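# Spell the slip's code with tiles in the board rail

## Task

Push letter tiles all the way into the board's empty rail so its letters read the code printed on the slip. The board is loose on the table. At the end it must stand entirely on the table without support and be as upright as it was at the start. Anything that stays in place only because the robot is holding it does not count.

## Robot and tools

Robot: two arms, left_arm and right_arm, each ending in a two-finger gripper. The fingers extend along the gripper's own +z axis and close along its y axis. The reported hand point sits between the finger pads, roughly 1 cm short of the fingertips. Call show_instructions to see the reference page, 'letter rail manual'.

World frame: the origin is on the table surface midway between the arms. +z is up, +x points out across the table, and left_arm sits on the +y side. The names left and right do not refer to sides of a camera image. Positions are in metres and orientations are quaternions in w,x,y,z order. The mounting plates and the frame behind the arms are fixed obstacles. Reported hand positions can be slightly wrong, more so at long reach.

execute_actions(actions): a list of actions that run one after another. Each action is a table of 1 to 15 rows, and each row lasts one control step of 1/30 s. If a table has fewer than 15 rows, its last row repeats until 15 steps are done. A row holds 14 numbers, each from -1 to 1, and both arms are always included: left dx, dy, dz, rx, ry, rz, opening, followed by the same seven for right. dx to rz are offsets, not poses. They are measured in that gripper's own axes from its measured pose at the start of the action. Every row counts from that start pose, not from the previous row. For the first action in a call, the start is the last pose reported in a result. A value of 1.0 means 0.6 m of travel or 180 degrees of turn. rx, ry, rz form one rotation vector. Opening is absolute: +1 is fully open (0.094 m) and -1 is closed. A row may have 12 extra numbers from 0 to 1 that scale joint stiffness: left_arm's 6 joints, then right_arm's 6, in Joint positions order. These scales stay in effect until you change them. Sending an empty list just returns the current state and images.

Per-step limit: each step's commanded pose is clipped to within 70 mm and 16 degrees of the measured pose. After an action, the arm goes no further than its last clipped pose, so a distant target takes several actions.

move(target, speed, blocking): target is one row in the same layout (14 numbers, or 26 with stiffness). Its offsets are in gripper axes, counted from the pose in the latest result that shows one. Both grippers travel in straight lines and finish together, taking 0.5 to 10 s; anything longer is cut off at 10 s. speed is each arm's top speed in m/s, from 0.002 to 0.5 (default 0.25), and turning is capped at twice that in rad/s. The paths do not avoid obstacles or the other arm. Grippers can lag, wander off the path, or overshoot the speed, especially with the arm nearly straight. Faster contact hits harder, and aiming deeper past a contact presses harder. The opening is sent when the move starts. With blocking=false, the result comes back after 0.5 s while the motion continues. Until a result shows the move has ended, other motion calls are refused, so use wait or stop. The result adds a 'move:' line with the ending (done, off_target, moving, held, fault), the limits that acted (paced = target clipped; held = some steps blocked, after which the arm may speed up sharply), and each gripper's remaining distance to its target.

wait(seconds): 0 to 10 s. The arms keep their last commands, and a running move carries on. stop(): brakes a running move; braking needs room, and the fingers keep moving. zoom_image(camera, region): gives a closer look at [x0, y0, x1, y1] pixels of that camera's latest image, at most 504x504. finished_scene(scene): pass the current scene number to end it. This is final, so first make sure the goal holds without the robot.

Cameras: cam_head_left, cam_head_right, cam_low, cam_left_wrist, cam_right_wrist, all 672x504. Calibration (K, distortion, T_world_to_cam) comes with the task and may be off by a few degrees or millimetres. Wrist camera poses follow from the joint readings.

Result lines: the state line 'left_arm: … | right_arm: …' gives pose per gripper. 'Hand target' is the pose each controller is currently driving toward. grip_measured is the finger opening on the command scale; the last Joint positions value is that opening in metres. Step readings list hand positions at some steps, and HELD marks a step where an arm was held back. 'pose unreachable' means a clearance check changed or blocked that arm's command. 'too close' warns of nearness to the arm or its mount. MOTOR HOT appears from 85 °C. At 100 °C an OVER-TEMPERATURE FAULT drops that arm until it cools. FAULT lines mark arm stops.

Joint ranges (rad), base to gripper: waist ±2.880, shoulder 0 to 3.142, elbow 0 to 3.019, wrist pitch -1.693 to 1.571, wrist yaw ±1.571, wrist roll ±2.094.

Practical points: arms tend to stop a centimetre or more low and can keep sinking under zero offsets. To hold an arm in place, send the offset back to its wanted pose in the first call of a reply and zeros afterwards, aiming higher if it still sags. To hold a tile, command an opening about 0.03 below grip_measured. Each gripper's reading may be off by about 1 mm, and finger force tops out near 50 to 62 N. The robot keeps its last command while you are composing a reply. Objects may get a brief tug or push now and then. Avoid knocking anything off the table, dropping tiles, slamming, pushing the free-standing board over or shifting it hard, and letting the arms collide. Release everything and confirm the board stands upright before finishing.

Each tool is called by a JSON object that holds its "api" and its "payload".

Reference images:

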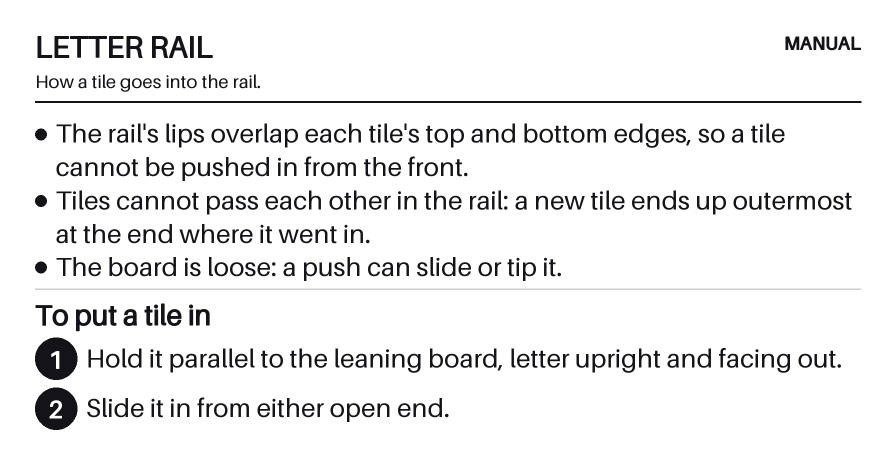

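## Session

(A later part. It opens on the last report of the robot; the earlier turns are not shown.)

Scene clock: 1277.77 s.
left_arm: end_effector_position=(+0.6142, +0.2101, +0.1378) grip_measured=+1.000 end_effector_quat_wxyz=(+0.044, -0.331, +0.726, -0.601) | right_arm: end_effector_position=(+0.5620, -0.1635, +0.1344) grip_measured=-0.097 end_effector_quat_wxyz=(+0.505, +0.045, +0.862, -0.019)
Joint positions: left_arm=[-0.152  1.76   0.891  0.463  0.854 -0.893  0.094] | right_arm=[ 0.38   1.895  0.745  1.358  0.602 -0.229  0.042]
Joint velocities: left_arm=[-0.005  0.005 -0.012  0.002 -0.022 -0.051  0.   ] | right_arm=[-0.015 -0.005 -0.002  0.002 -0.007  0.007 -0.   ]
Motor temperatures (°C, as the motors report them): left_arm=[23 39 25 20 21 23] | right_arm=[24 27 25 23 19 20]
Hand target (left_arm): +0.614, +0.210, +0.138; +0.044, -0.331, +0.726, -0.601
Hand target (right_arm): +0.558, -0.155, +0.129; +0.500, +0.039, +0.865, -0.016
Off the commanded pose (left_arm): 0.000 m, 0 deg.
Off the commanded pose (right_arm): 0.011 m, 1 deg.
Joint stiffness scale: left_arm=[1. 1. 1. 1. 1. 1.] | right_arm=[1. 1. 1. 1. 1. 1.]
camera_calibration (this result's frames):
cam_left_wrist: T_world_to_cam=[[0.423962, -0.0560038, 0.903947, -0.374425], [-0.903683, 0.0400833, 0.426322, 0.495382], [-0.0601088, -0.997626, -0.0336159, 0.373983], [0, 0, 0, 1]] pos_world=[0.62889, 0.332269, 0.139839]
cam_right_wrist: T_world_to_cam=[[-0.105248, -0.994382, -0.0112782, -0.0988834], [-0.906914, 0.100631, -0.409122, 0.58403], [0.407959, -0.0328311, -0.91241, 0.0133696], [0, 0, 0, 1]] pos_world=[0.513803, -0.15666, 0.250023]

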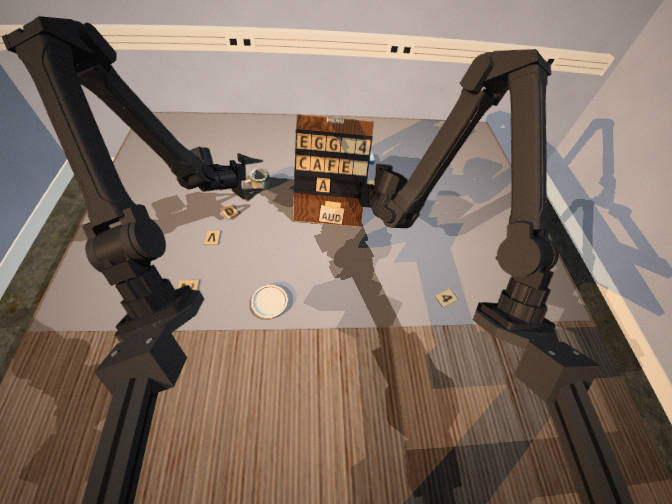

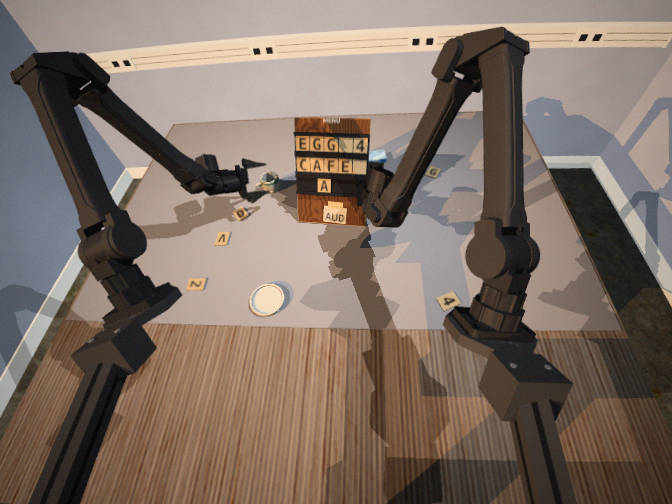

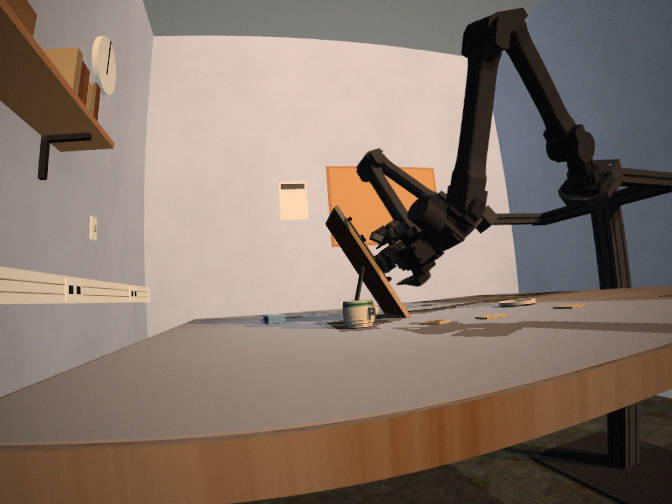

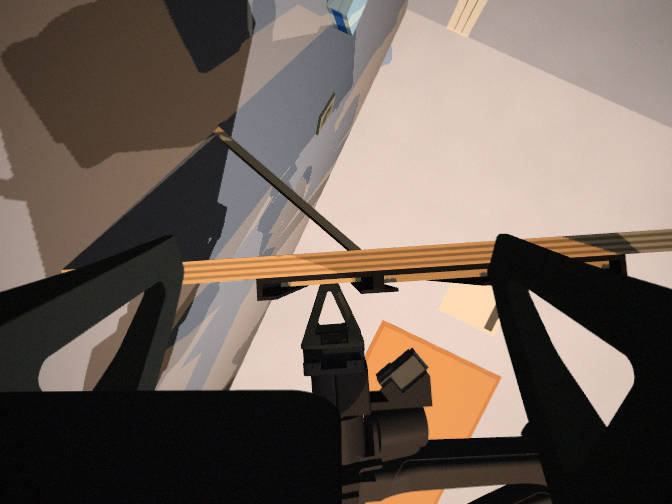

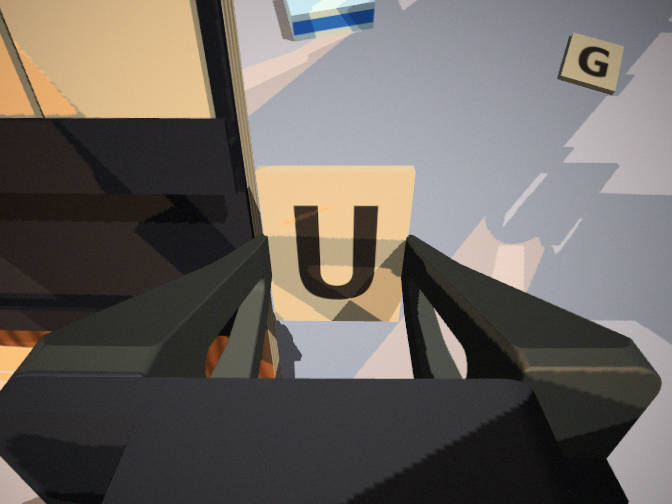

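{"api": "execute_actions", "payload": {"actions": [[[0,0,0,0,0,0,1,0.0118,0.0135,-0.0016,-0.0035,0.0037,-0.003,-0.128],[0,0,0,0,0,0,1,0.0118,0.015,-0.0016,-0.0035,0.0037,-0.003,-0.128],[0,0,0,0,0,0,1,0.0119,0.0165,-0.0016,-0.0035,0.0037,-0.003,-0.128],[0,0,0,0,0,0,1,0.0119,0.018,-0.0016,-0.0035,0.0037,-0.003,-0.128],[0,0,0,0,0,0,1,0.012,0.0195,-0.0016,-0.0035,0.0037,-0.003,-0.128],[0,0,0,0,0,0,1,0.012,0.021,-0.0016,-0.0035,0.0037,-0.003,-0.128],[0,0,0,0,0,0,1,0.0121,0.0225,-0.0016,-0.0035,0.0037,-0.003,-0.128],[0,0,0,0,0,0,1,0.0121,0.024,-0.0016,-0.0035,0.0037,-0.003,-0.128],[0,0,0,0,0,0,1,0.0122,0.0255,-0.0016,-0.0035,0.0037,-0.003,-0.128],[0,0,0,0,0,0,1,0.0122,0.027,-0.0016,-0.0035,0.0037,-0.003,-0.128],[0,0,0,0,0,0,1,0.0122,0.0285,-0.0016,-0.0035,0.0037,-0.003,-0.128],[0,0,0,0,0,0,1,0.0122,0.030,-0.0016,-0.0035,0.0037,-0.003,-0.128]]]}}

{"api": "wait", "payload": {"seconds": 0.7}}

Scene clock: 1288.53 s.
left_arm: end_effector_position=(+0.6142, +0.2101, +0.1378) grip_measured=+1.000 end_effector_quat_wxyz=(+0.044, -0.331, +0.726, -0.601) | right_arm: end_effector_position=(+0.5622, -0.1573, +0.1334) grip_measured=-0.097 end_effector_quat_wxyz=(+0.504, +0.049, +0.862, -0.022)
Joint positions: left_arm=[-0.152  1.76   0.891  0.463  0.854 -0.893  0.094] | right_arm=[ 0.393  1.907  0.759  1.357  0.624 -0.229  0.042]
Joint velocities: left_arm=[-0.015 -0.005 -0.007  0.002 -0.037 -0.037  0.   ] | right_arm=[-0.005 -0.005  0.002 -0.007 -0.007  0.022  0.   ]
Motor temperatures (°C, as the motors report them): left_arm=[23 39 25 20 21 23] | right_arm=[24 27 25 23 19 20]
Hand target (left_arm): +0.614, +0.210, +0.138; +0.044, -0.331, +0.726, -0.601
Hand target (right_arm): +0.559, -0.145, +0.129; +0.500, +0.038, +0.865, -0.017
Off the commanded pose (left_arm): 0.000 m, 0 deg.
Off the commanded pose (right_arm): 0.013 m, 1 deg.
Joint stiffness scale: left_arm=[1. 1. 1. 1. 1. 1.] | right_arm=[1. 1. 1. 1. 1. 1.]
Step readings (end_effector_position):
0: left_arm (+0.6142, +0.2101, +0.1378) | right_arm (+0.5620, -0.1635, +0.1344)
1: left_arm (+0.6142, +0.2101, +0.1378) | right_arm (+0.5619, -0.1634, +0.1343)
2: left_arm (+0.6142, +0.2101, +0.1378) | right_arm (+0.5618, -0.1636, +0.1342)
4: left_arm (+0.6142, +0.2101, +0.1378) | right_arm (+0.5614, -0.1637, +0.1339)
8: left_arm (+0.6142, +0.2101, +0.1378) | right_arm (+0.5615, -0.1610, +0.1332)
15: end_effector_position above
camera_calibration (this result's frames):
cam_left_wrist: T_world_to_cam=[[0.423962, -0.0560038, 0.903947, -0.374425], [-0.903683, 0.0400833, 0.426322, 0.495382], [-0.0601088, -0.997626, -0.0336159, 0.373983], [0, 0, 0, 1]] pos_world=[0.62889, 0.332269, 0.139839]
cam_right_wrist: T_world_to_cam=[[-0.114201, -0.993407, -0.0100472, -0.0876605], [-0.906877, 0.108373, -0.407221, 0.584124], [0.405625, -0.0373937, -0.913274, 0.0132556], [0, 0, 0, 1]] pos_world=[0.514341, -0.14989, 0.249093]

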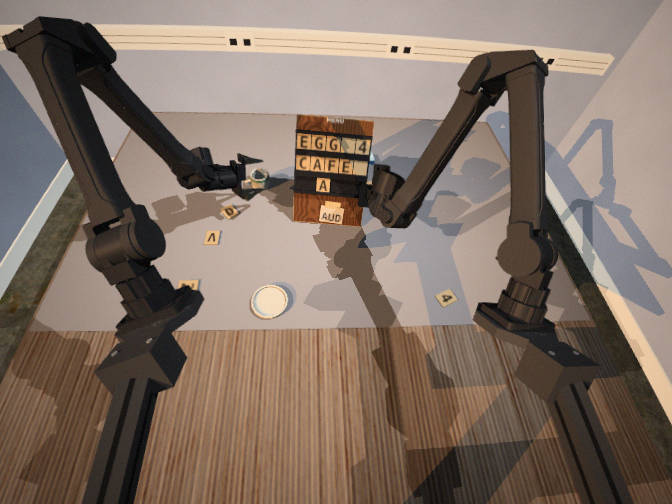

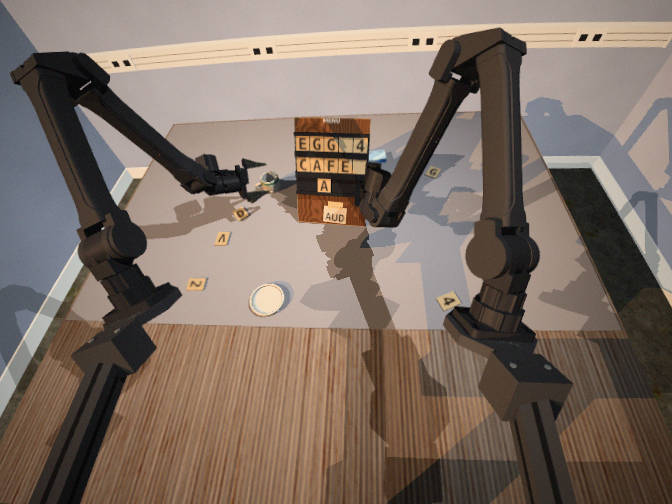

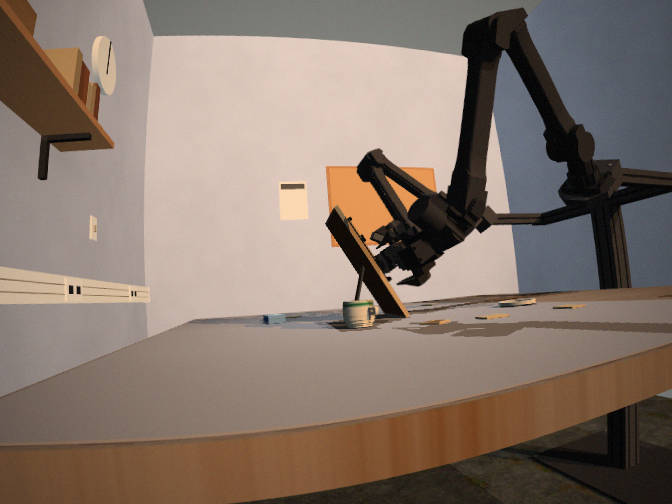

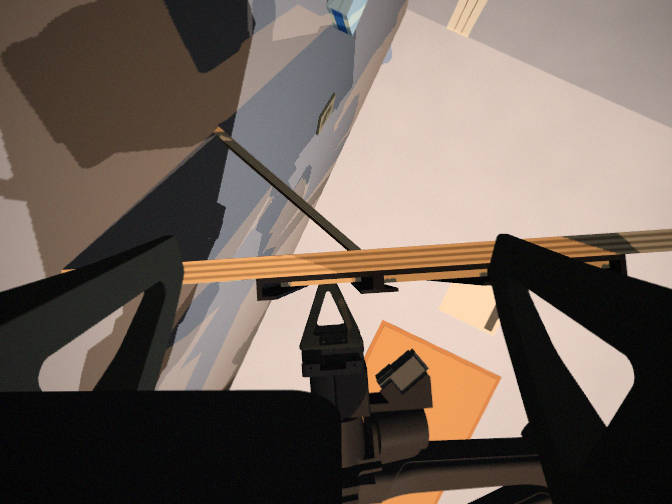

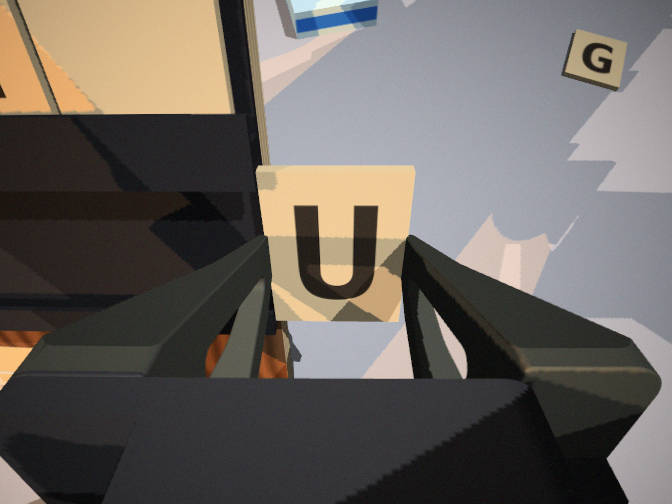

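Scene clock: 1289.23 s.
left_arm: end_effector_position=(+0.6142, +0.2101, +0.1378) grip_measured=+1.000 end_effector_quat_wxyz=(+0.044, -0.331, +0.726, -0.601) | right_arm: end_effector_position=(+0.5622, -0.1573, +0.1334) grip_measured=-0.097 end_effector_quat_wxyz=(+0.504, +0.049, +0.862, -0.022)
Joint positions: left_arm=[-0.152  1.76   0.891  0.463  0.854 -0.893  0.094] | right_arm=[ 0.393  1.907  0.759  1.357  0.624 -0.229  0.042]
Joint velocities: left_arm=[ 0.005 -0.024 -0.017  0.007  0.022  0.037  0.   ] | right_arm=[ 0.005 -0.005 -0.012 -0.002 -0.007 -0.007 -0.001]
Motor temperatures (°C, as the motors report them): left_arm=[23 39 25 20 21 23] | right_arm=[24 27 25 23 19 20]
Hand target (left_arm): +0.614, +0.210, +0.138; +0.044, -0.331, +0.726, -0.601
Hand target (right_arm): +0.559, -0.145, +0.129; +0.500, +0.038, +0.865, -0.017
Off the commanded pose (left_arm): 0.000 m, 0 deg.
Off the commanded pose (right_arm): 0.013 m, 1 deg.
Joint stiffness scale: left_arm=[1. 1. 1. 1. 1. 1.] | right_arm=[1. 1. 1. 1. 1. 1.]
wait: 0.70 s; at rest by 0.17 s
camera_calibration (this result's frames):
cam_left_wrist: T_world_to_cam=[[0.423962, -0.0560038, 0.903947, -0.374425], [-0.903683, 0.0400833, 0.426322, 0.495382], [-0.0601088, -0.997626, -0.0336159, 0.373983], [0, 0, 0, 1]] pos_world=[0.62889, 0.332269, 0.139839]
cam_right_wrist: T_world_to_cam=[[-0.114201, -0.993407, -0.0100472, -0.0876605], [-0.906877, 0.108373, -0.407221, 0.584124], [0.405625, -0.0373937, -0.913274, 0.0132556], [0, 0, 0, 1]] pos_world=[0.514341, -0.14989, 0.249093]

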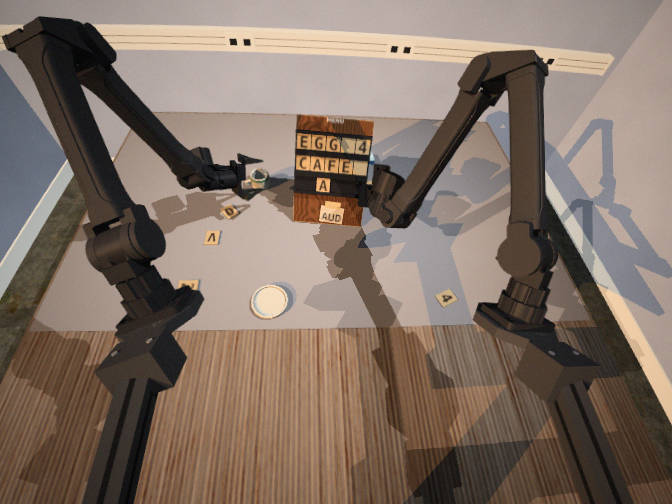

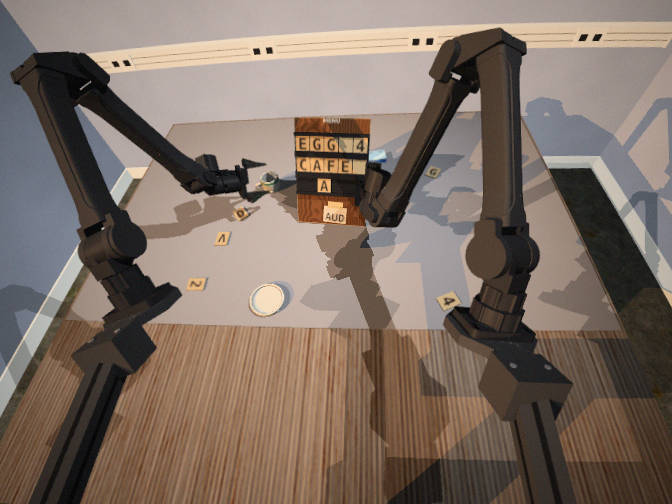

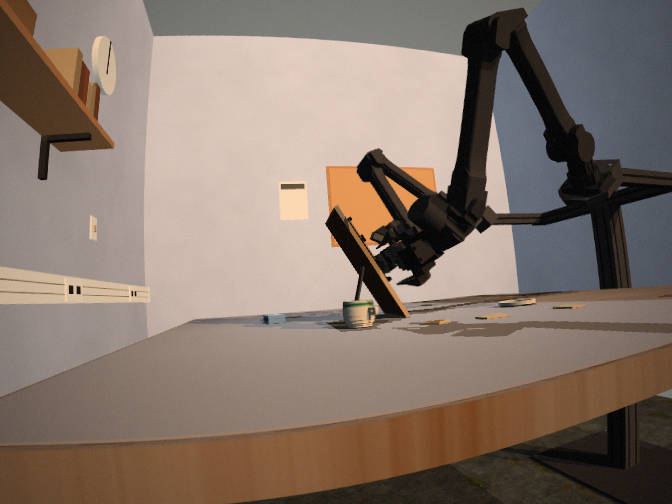

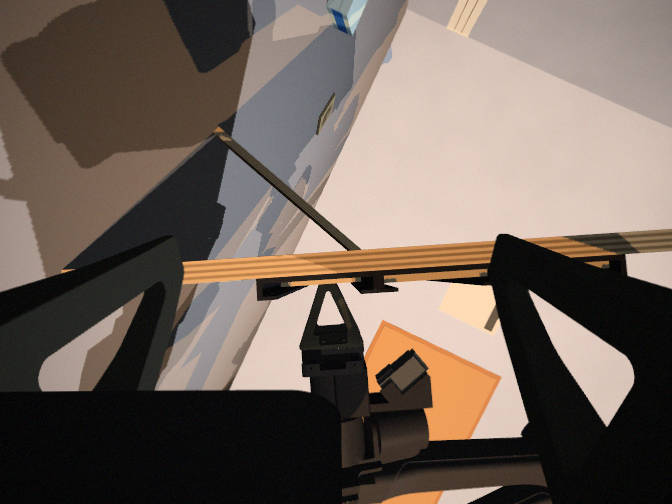

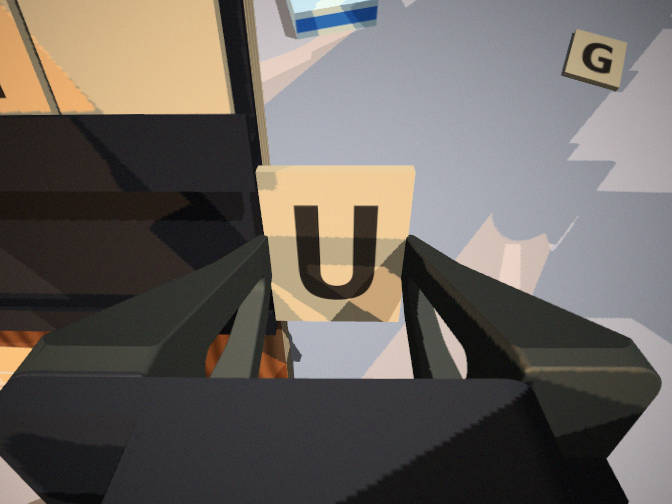

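{"api": "zoom_image", "payload": {"camera": "cam_right_wrist", "region": [200, 140, 320, 230]}}

{"api": "zoom_image", "payload": {"camera": "cam_left_wrist", "region": [250, 260, 410, 320]}}

{"api": "zoom_image", "payload": {"camera": "cam_right_wrist", "region": [200, 270, 320, 360]}}

Region (200, 140, 320, 230) of cam_right_wrist's 672x504 image, scaled by 4.200, with more detail than that image has; it fills the top 378 rows of this view, and the rest is white.

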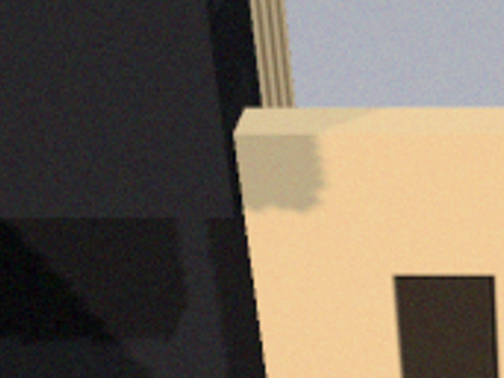

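Region (250, 260, 410, 320) of cam_left_wrist's 672x504 image, scaled by 3.150, with more detail than that image has; it fills the top 189 rows of this view, and the rest is white.

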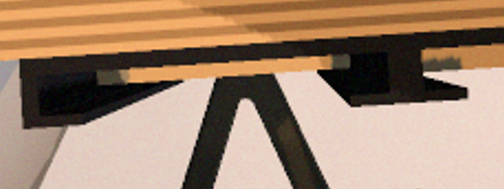

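Region (200, 270, 320, 360) of cam_right_wrist's 672x504 image, scaled by 4.200, with more detail than that image has; it fills the top 378 rows of this view, and the rest is white.

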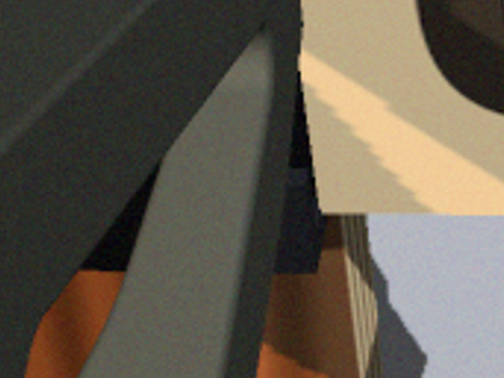

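{"api": "execute_actions", "payload": {"actions": [[[0,0,0,0,0,0,1,0.0103,0.016,-0.0019,-0.0055,0.0035,-0.004,-0.128],[0,0,0,0,0,0,1,0.0103,0.012,-0.0016,-0.0055,0.0035,-0.004,-0.128],[0,0,0,0,0,0,1,0.0103,0.009,-0.0013,-0.0055,0.0035,-0.004,-0.128],[0,0,0,0,0,0,1,0.0103,0.007,-0.0010,-0.0055,0.0035,-0.004,-0.128],[0,0,0,0,0,0,1,0.0103,0.007,-0.0007,-0.0055,0.0035,-0.004,-0.128],[0,0,0,0,0,0,1,0.0103,0.007,-0.0004,-0.0055,0.0035,-0.004,-0.128],[0,0,0,0,0,0,1,0.0103,0.007,-0.0002,-0.0055,0.0035,-0.004,-0.128],[0,0,0,0,0,0,1,0.0103,0.007,0.0,-0.0055,0.0035,-0.004,-0.128]]]}}

{"api": "wait", "payload": {"seconds": 0.5}}

Scene clock: 1313.37 s.
left_arm: end_effector_position=(+0.6142, +0.2101, +0.1378) grip_measured=+1.000 end_effector_quat_wxyz=(+0.044, -0.331, +0.726, -0.601) | right_arm: end_effector_position=(+0.5623, -0.1569, +0.1335) grip_measured=-0.097 end_effector_quat_wxyz=(+0.504, +0.048, +0.862, -0.021)
Joint positions: left_arm=[-0.152  1.76   0.891  0.463  0.854 -0.893  0.094] | right_arm=[ 0.393  1.907  0.759  1.357  0.621 -0.229  0.042]
Joint velocities: left_arm=[ 0.005 -0.005 -0.002 -0.012  0.022 -0.022  0.   ] | right_arm=[ 0.015  0.005 -0.002  0.007  0.051  0.007 -0.001]
Motor temperatures (°C, as the motors report them): left_arm=[23 39 25 20 21 23] | right_arm=[24 27 25 23 19 20]
Hand target (left_arm): +0.614, +0.210, +0.138; +0.044, -0.331, +0.726, -0.601
Hand target (right_arm): +0.560, -0.153, +0.128; +0.500, +0.039, +0.865, -0.018
Off the commanded pose (left_arm): 0.000 m, 0 deg.
Off the commanded pose (right_arm): 0.007 m, 1 deg.
Joint stiffness scale: left_arm=[1. 1. 1. 1. 1. 1.] | right_arm=[1. 1. 1. 1. 1. 1.]
Step readings (end_effector_position):
0: left_arm (+0.6142, +0.2101, +0.1378) | right_arm (+0.5622, -0.1573, +0.1334)
1: left_arm (+0.6142, +0.2101, +0.1378) | right_arm (+0.5622, -0.1573, +0.1334)
2: left_arm (+0.6142, +0.2101, +0.1378) | right_arm (+0.5622, -0.1573, +0.1334)
4: left_arm (+0.6142, +0.2101, +0.1378) | right_arm (+0.5623, -0.1569, +0.1335)
8: left_arm (+0.6142, +0.2101, +0.1378) | right_arm (+0.5623, -0.1569, +0.1335)
15: end_effector_position above
camera_calibration (this result's frames):
cam_left_wrist: T_world_to_cam=[[0.423962, -0.0560038, 0.903947, -0.374425], [-0.903683, 0.0400833, 0.426322, 0.495382], [-0.0601088, -0.997626, -0.0336159, 0.373983], [0, 0, 0, 1]] pos_world=[0.62889, 0.332269, 0.139839]
cam_right_wrist: T_world_to_cam=[[-0.11227, -0.993615, -0.0111447, -0.088249], [-0.906819, 0.107036, -0.407703, 0.584015], [0.406293, -0.0356667, -0.913047, 0.013176], [0, 0, 0, 1]] pos_world=[0.514335, -0.149726, 0.249152]

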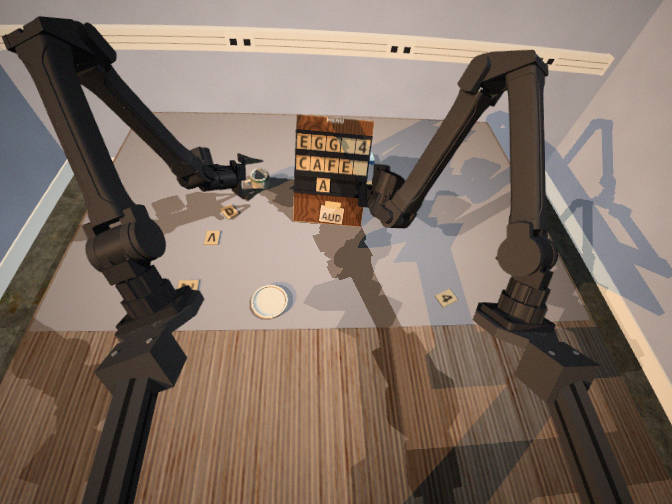

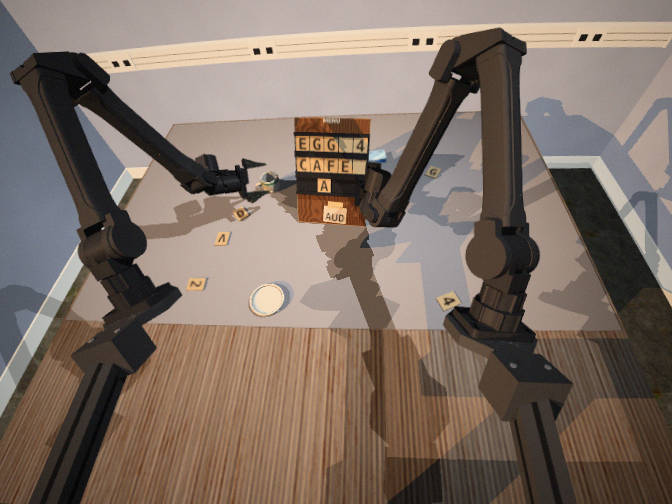

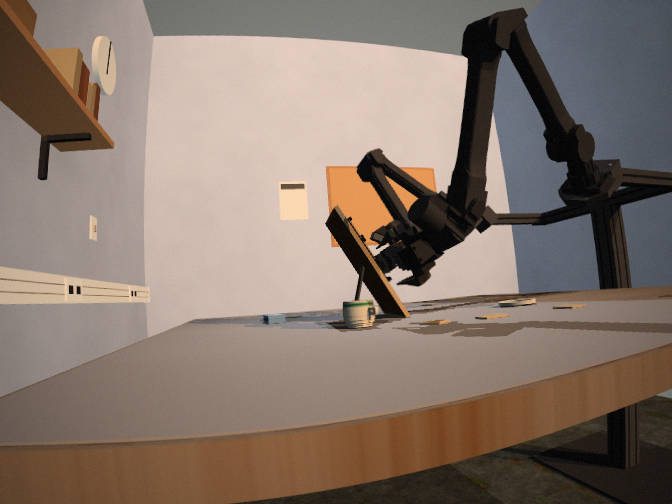

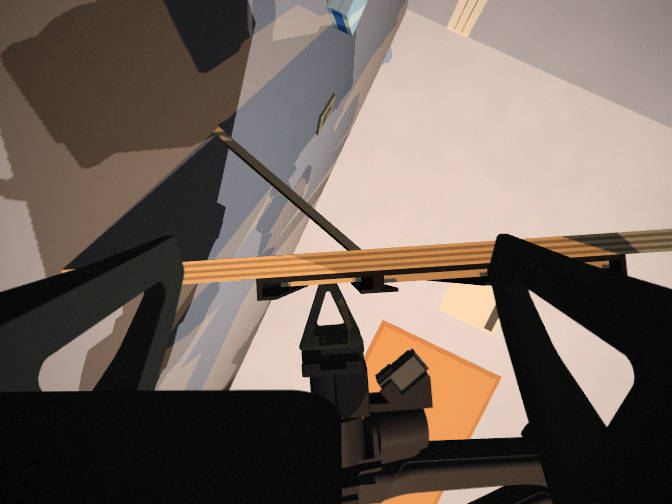

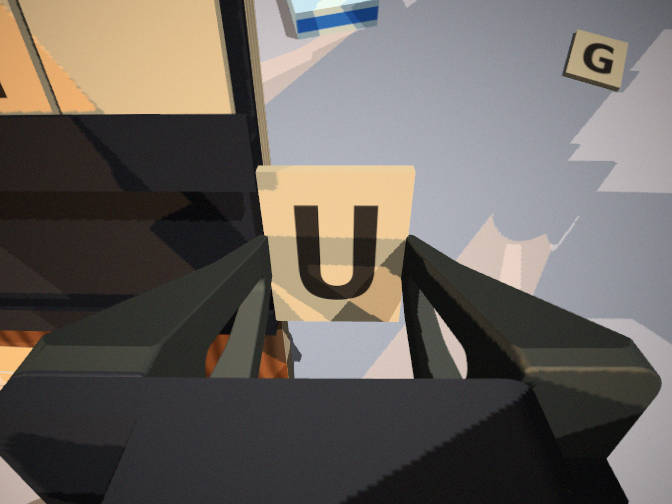

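Scene clock: 1313.87 s.
left_arm: end_effector_position=(+0.6142, +0.2101, +0.1378) grip_measured=+1.000 end_effector_quat_wxyz=(+0.044, -0.331, +0.726, -0.601) | right_arm: end_effector_position=(+0.5623, -0.1569, +0.1335) grip_measured=-0.097 end_effector_quat_wxyz=(+0.504, +0.048, +0.862, -0.021)
Joint positions: left_arm=[-0.152  1.76   0.891  0.463  0.854 -0.893  0.094] | right_arm=[ 0.393  1.907  0.759  1.357  0.621 -0.229  0.042]
Joint velocities: left_arm=[-0.005 -0.005 -0.002  0.007 -0.051 -0.051  0.   ] | right_arm=[ 0.005 -0.005 -0.012 -0.002  0.022 -0.022  0.   ]
Motor temperatures (°C, as the motors report them): left_arm=[23 39 25 20 21 23] | right_arm=[24 27 25 23 19 20]
Hand target (left_arm): +0.614, +0.210, +0.138; +0.044, -0.331, +0.726, -0.601
Hand target (right_arm): +0.560, -0.153, +0.128; +0.500, +0.039, +0.865, -0.018
Off the commanded pose (left_arm): 0.000 m, 0 deg.
Off the commanded pose (right_arm): 0.007 m, 1 deg.
Joint stiffness scale: left_arm=[1. 1. 1. 1. 1. 1.] | right_arm=[1. 1. 1. 1. 1. 1.]
wait: 0.50 s; at rest by 0.17 s
camera_calibration (this result's frames):
cam_left_wrist: T_world_to_cam=[[0.423962, -0.0560038, 0.903947, -0.374425], [-0.903683, 0.0400833, 0.426322, 0.495382], [-0.0601088, -0.997626, -0.0336159, 0.373983], [0, 0, 0, 1]] pos_world=[0.62889, 0.332269, 0.139839]
cam_right_wrist: T_world_to_cam=[[-0.11227, -0.993615, -0.0111447, -0.088249], [-0.906819, 0.107036, -0.407703, 0.584015], [0.406293, -0.0356667, -0.913047, 0.013176], [0, 0, 0, 1]] pos_world=[0.514335, -0.149726, 0.249152]

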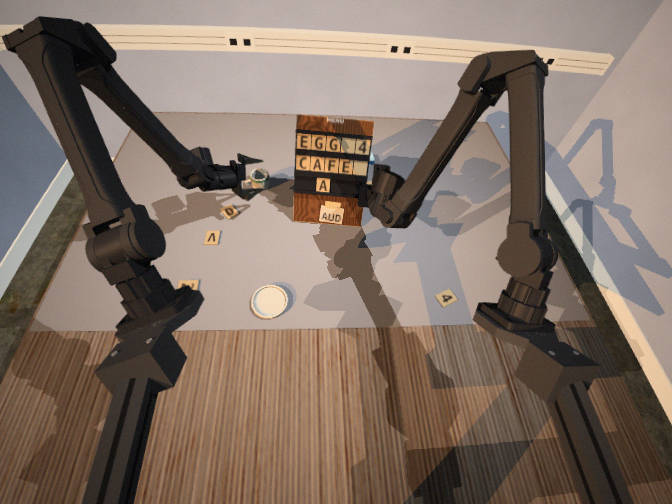

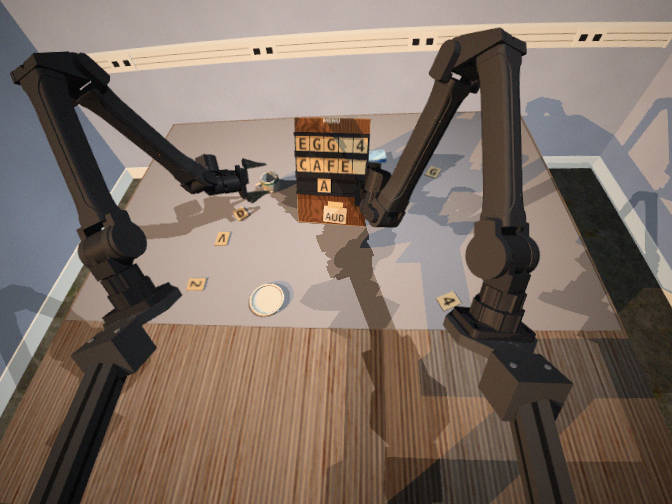

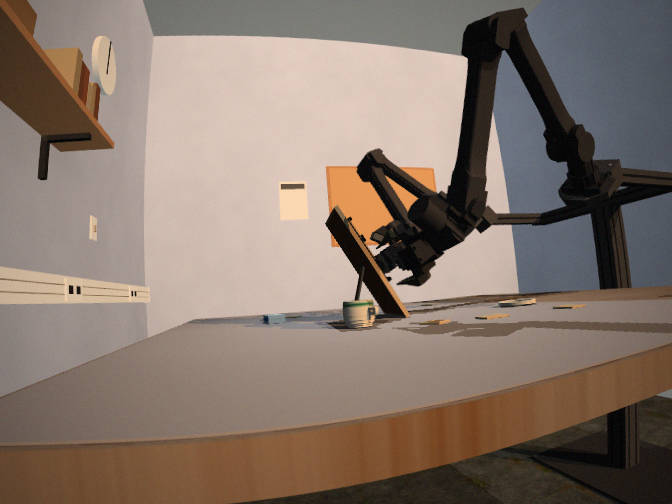

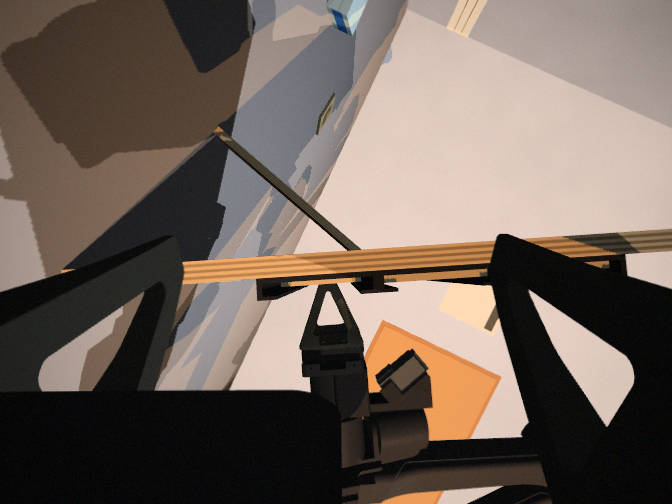

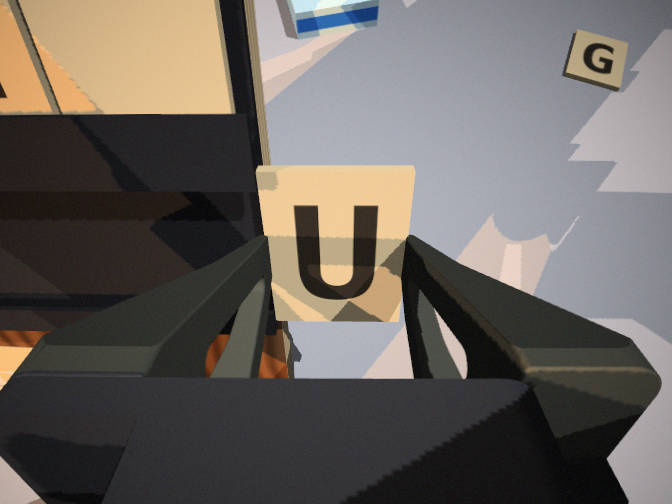

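{"api": "execute_actions", "payload": {"actions": [[[0,0,0,0,0,0,1,0.0104,0.008,0.0,-0.005,0.0035,-0.0035,-0.128],[0,0,0,0,0,0,1,0.0104,0.0095,0.0002,-0.005,0.0035,-0.0035,-0.128],[0,0,0,0,0,0,1,0.0104,0.011,0.0004,-0.005,0.0035,-0.0035,-0.128],[0,0,0,0,0,0,1,0.0104,0.012,0.0006,-0.005,0.0035,-0.0035,-0.128],[0,0,0,0,0,0,1,0.0104,0.013,0.0008,-0.005,0.0035,-0.0035,-0.128],[0,0,0,0,0,0,1,0.0104,0.014,0.001,-0.005,0.0035,-0.0035,-0.128],[0,0,0,0,0,0,1,0.0104,0.0145,0.0012,-0.005,0.0035,-0.0035,-0.128],[0,0,0,0,0,0,1,0.0104,0.015,0.0014,-0.005,0.0035,-0.0035,-0.128],[0,0,0,0,0,0,1,0.0104,0.0155,0.0015,-0.005,0.0035,-0.0035,-0.128]]]}}

{"api": "wait", "payload": {"seconds": 0.5}}

Scene clock: 1323.57 s.
left_arm: end_effector_position=(+0.6142, +0.2101, +0.1378) grip_measured=+1.000 end_effector_quat_wxyz=(+0.044, -0.331, +0.726, -0.601) | right_arm: end_effector_position=(+0.5621, -0.1570, +0.1332) grip_measured=-0.097 end_effector_quat_wxyz=(+0.504, +0.048, +0.862, -0.022)
Joint positions: left_arm=[-0.152  1.76   0.891  0.463  0.854 -0.893  0.094] | right_arm=[ 0.393  1.907  0.759  1.356  0.623 -0.229  0.042]
Joint velocities: left_arm=[-0.005 -0.005 -0.007  0.002  0.007 -0.022  0.   ] | right_arm=[-0.015 -0.005 -0.007  0.007  0.066 -0.066 -0.   ]
Motor temperatures (°C, as the motors report them): left_arm=[23 39 25 20 21 23] | right_arm=[24 27 25 23 20 20]
Hand target (left_arm): +0.614, +0.210, +0.138; +0.044, -0.331, +0.726, -0.601
Hand target (right_arm): +0.561, -0.147, +0.128; +0.500, +0.039, +0.865, -0.017
Off the commanded pose (left_arm): 0.000 m, 0 deg.
Off the commanded pose (right_arm): 0.011 m, 1 deg.
Joint stiffness scale: left_arm=[1. 1. 1. 1. 1. 1.] | right_arm=[1. 1. 1. 1. 1. 1.]
Step readings (end_effector_position):
0: left_arm (+0.6142, +0.2101, +0.1378) | right_arm (+0.5623, -0.1569, +0.1335)
1: left_arm (+0.6142, +0.2101, +0.1378) | right_arm (+0.5623, -0.1569, +0.1335)
2: left_arm (+0.6142, +0.2101, +0.1378) | right_arm (+0.5623, -0.1569, +0.1335)
4: left_arm (+0.6142, +0.2101, +0.1378) | right_arm (+0.5622, -0.1569, +0.1334)
8: left_arm (+0.6142, +0.2101, +0.1378) | right_arm (+0.5622, -0.1570, +0.1333)
15: end_effector_position above
camera_calibration (this result's frames):
cam_left_wrist: T_world_to_cam=[[0.423962, -0.0560038, 0.903947, -0.374425], [-0.903683, 0.0400833, 0.426322, 0.495382], [-0.0601088, -0.997626, -0.0336159, 0.373983], [0, 0, 0, 1]] pos_world=[0.62889, 0.332269, 0.139839]
cam_right_wrist: T_world_to_cam=[[-0.112728, -0.993574, -0.010111, -0.0882604], [-0.907289, 0.107076, -0.406646, 0.583918], [0.405116, -0.0366667, -0.91353, 0.0135764], [0, 0, 0, 1]] pos_world=[0.514333, -0.149719, 0.248958]

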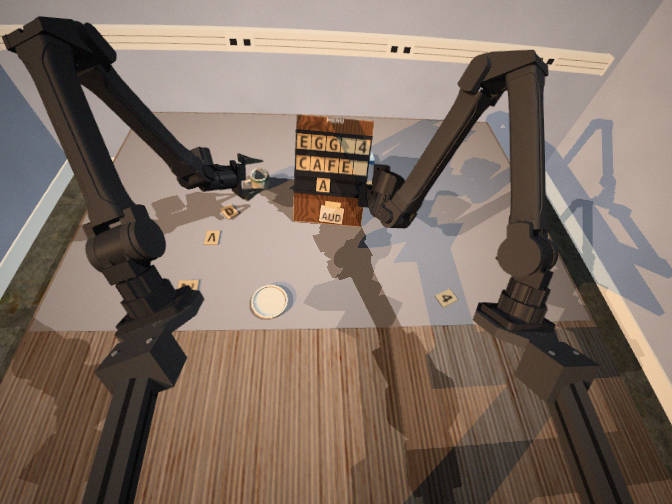

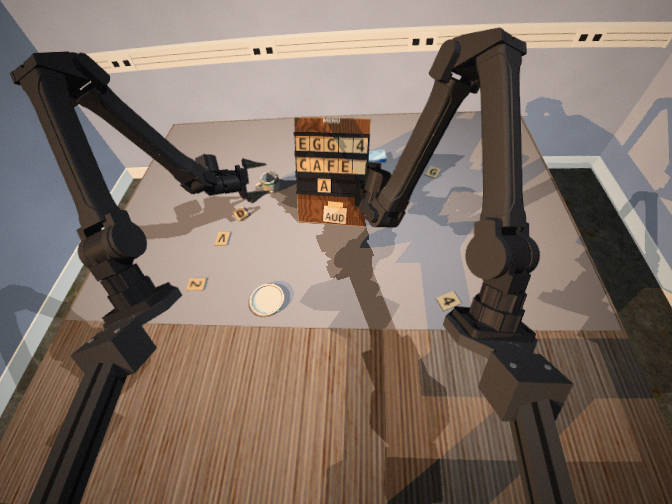

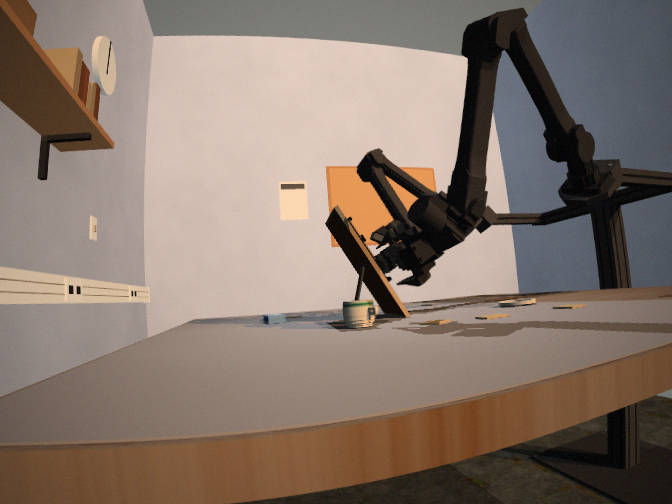

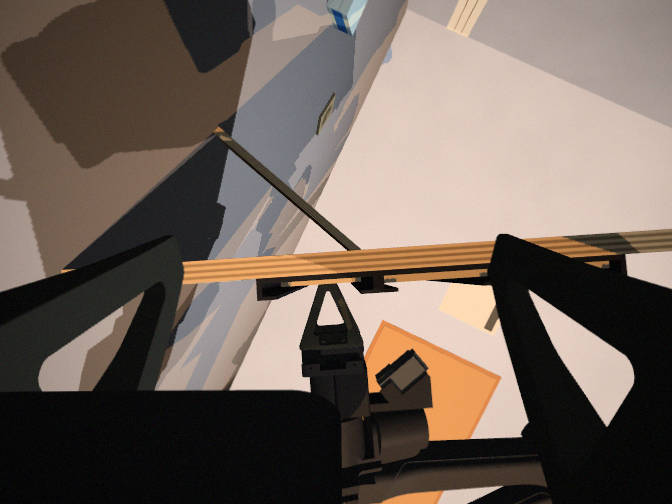

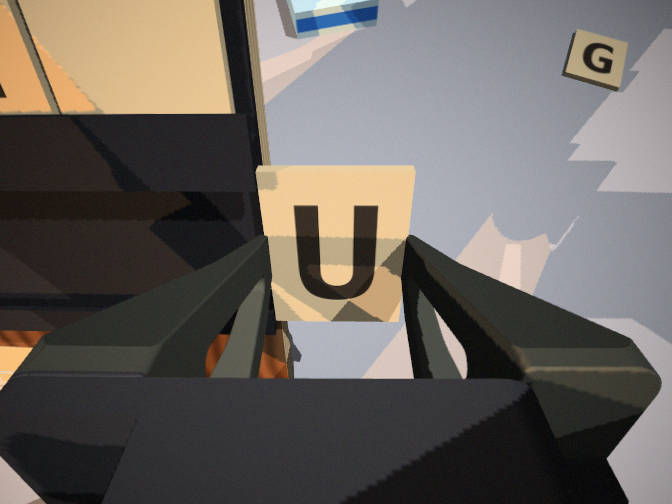

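Scene clock: 1324.07 s.
left_arm: end_effector_position=(+0.6142, +0.2101, +0.1378) grip_measured=+1.000 end_effector_quat_wxyz=(+0.044, -0.331, +0.726, -0.601) | right_arm: end_effector_position=(+0.5621, -0.1570, +0.1332) grip_measured=-0.097 end_effector_quat_wxyz=(+0.504, +0.048, +0.862, -0.022)
Joint positions: left_arm=[-0.152  1.76   0.891  0.463  0.854 -0.893  0.094] | right_arm=[ 0.393  1.907  0.759  1.356  0.623 -0.229  0.042]
Joint velocities: left_arm=[-0.015  0.005 -0.007 -0.002 -0.11   0.007  0.   ] | right_arm=[-0.015 -0.015  0.012 -0.002 -0.022  0.007  0.001]
Motor temperatures (°C, as the motors report them): left_arm=[23 39 25 20 21 23] | right_arm=[24 27 25 23 20 20]
Hand target (left_arm): +0.614, +0.210, +0.138; +0.044, -0.331, +0.726, -0.601
Hand target (right_arm): +0.561, -0.147, +0.128; +0.500, +0.039, +0.865, -0.017
Off the commanded pose (left_arm): 0.000 m, 0 deg.
Off the commanded pose (right_arm): 0.011 m, 1 deg.
Joint stiffness scale: left_arm=[1. 1. 1. 1. 1. 1.] | right_arm=[1. 1. 1. 1. 1. 1.]
wait: 0.50 s; at rest by 0.17 s
camera_calibration (this result's frames):
cam_left_wrist: T_world_to_cam=[[0.423962, -0.0560038, 0.903947, -0.374425], [-0.903683, 0.0400833, 0.426322, 0.495382], [-0.0601088, -0.997626, -0.0336159, 0.373983], [0, 0, 0, 1]] pos_world=[0.62889, 0.332269, 0.139839]
cam_right_wrist: T_world_to_cam=[[-0.112728, -0.993574, -0.010111, -0.0882604], [-0.907289, 0.107076, -0.406646, 0.583918], [0.405116, -0.0366667, -0.91353, 0.0135764], [0, 0, 0, 1]] pos_world=[0.514333, -0.149719, 0.248958]

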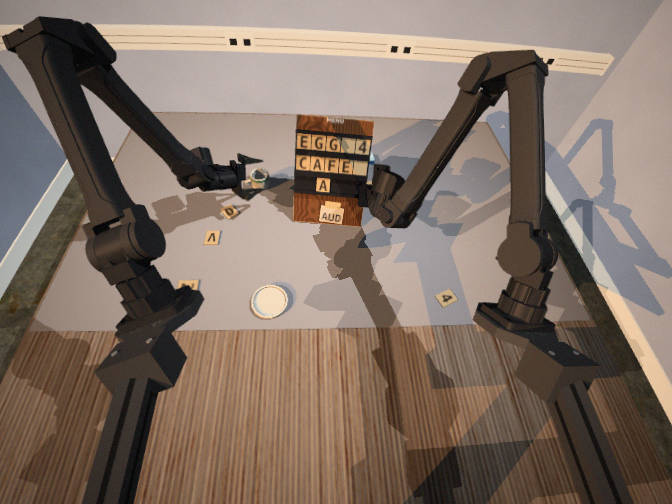

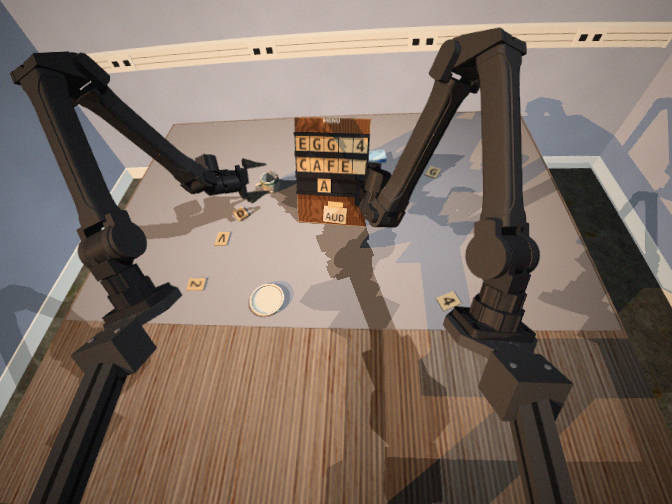

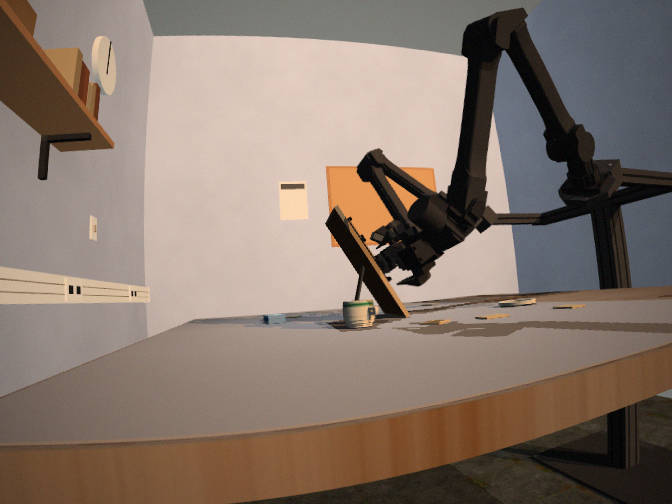

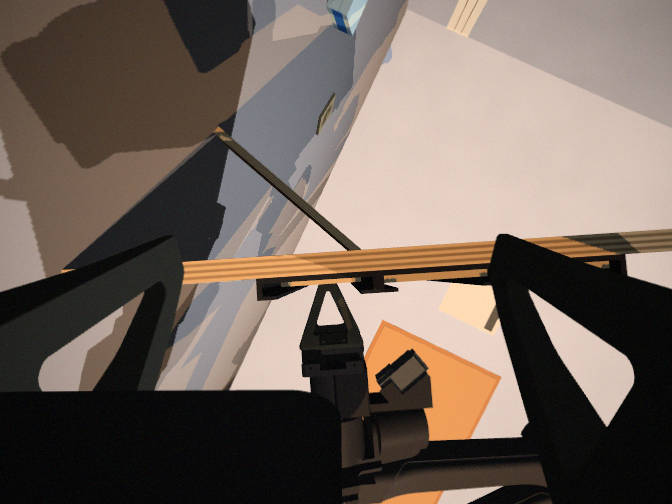

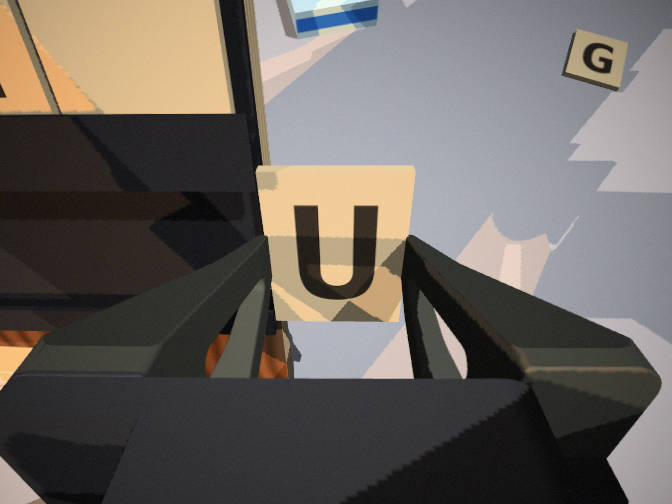

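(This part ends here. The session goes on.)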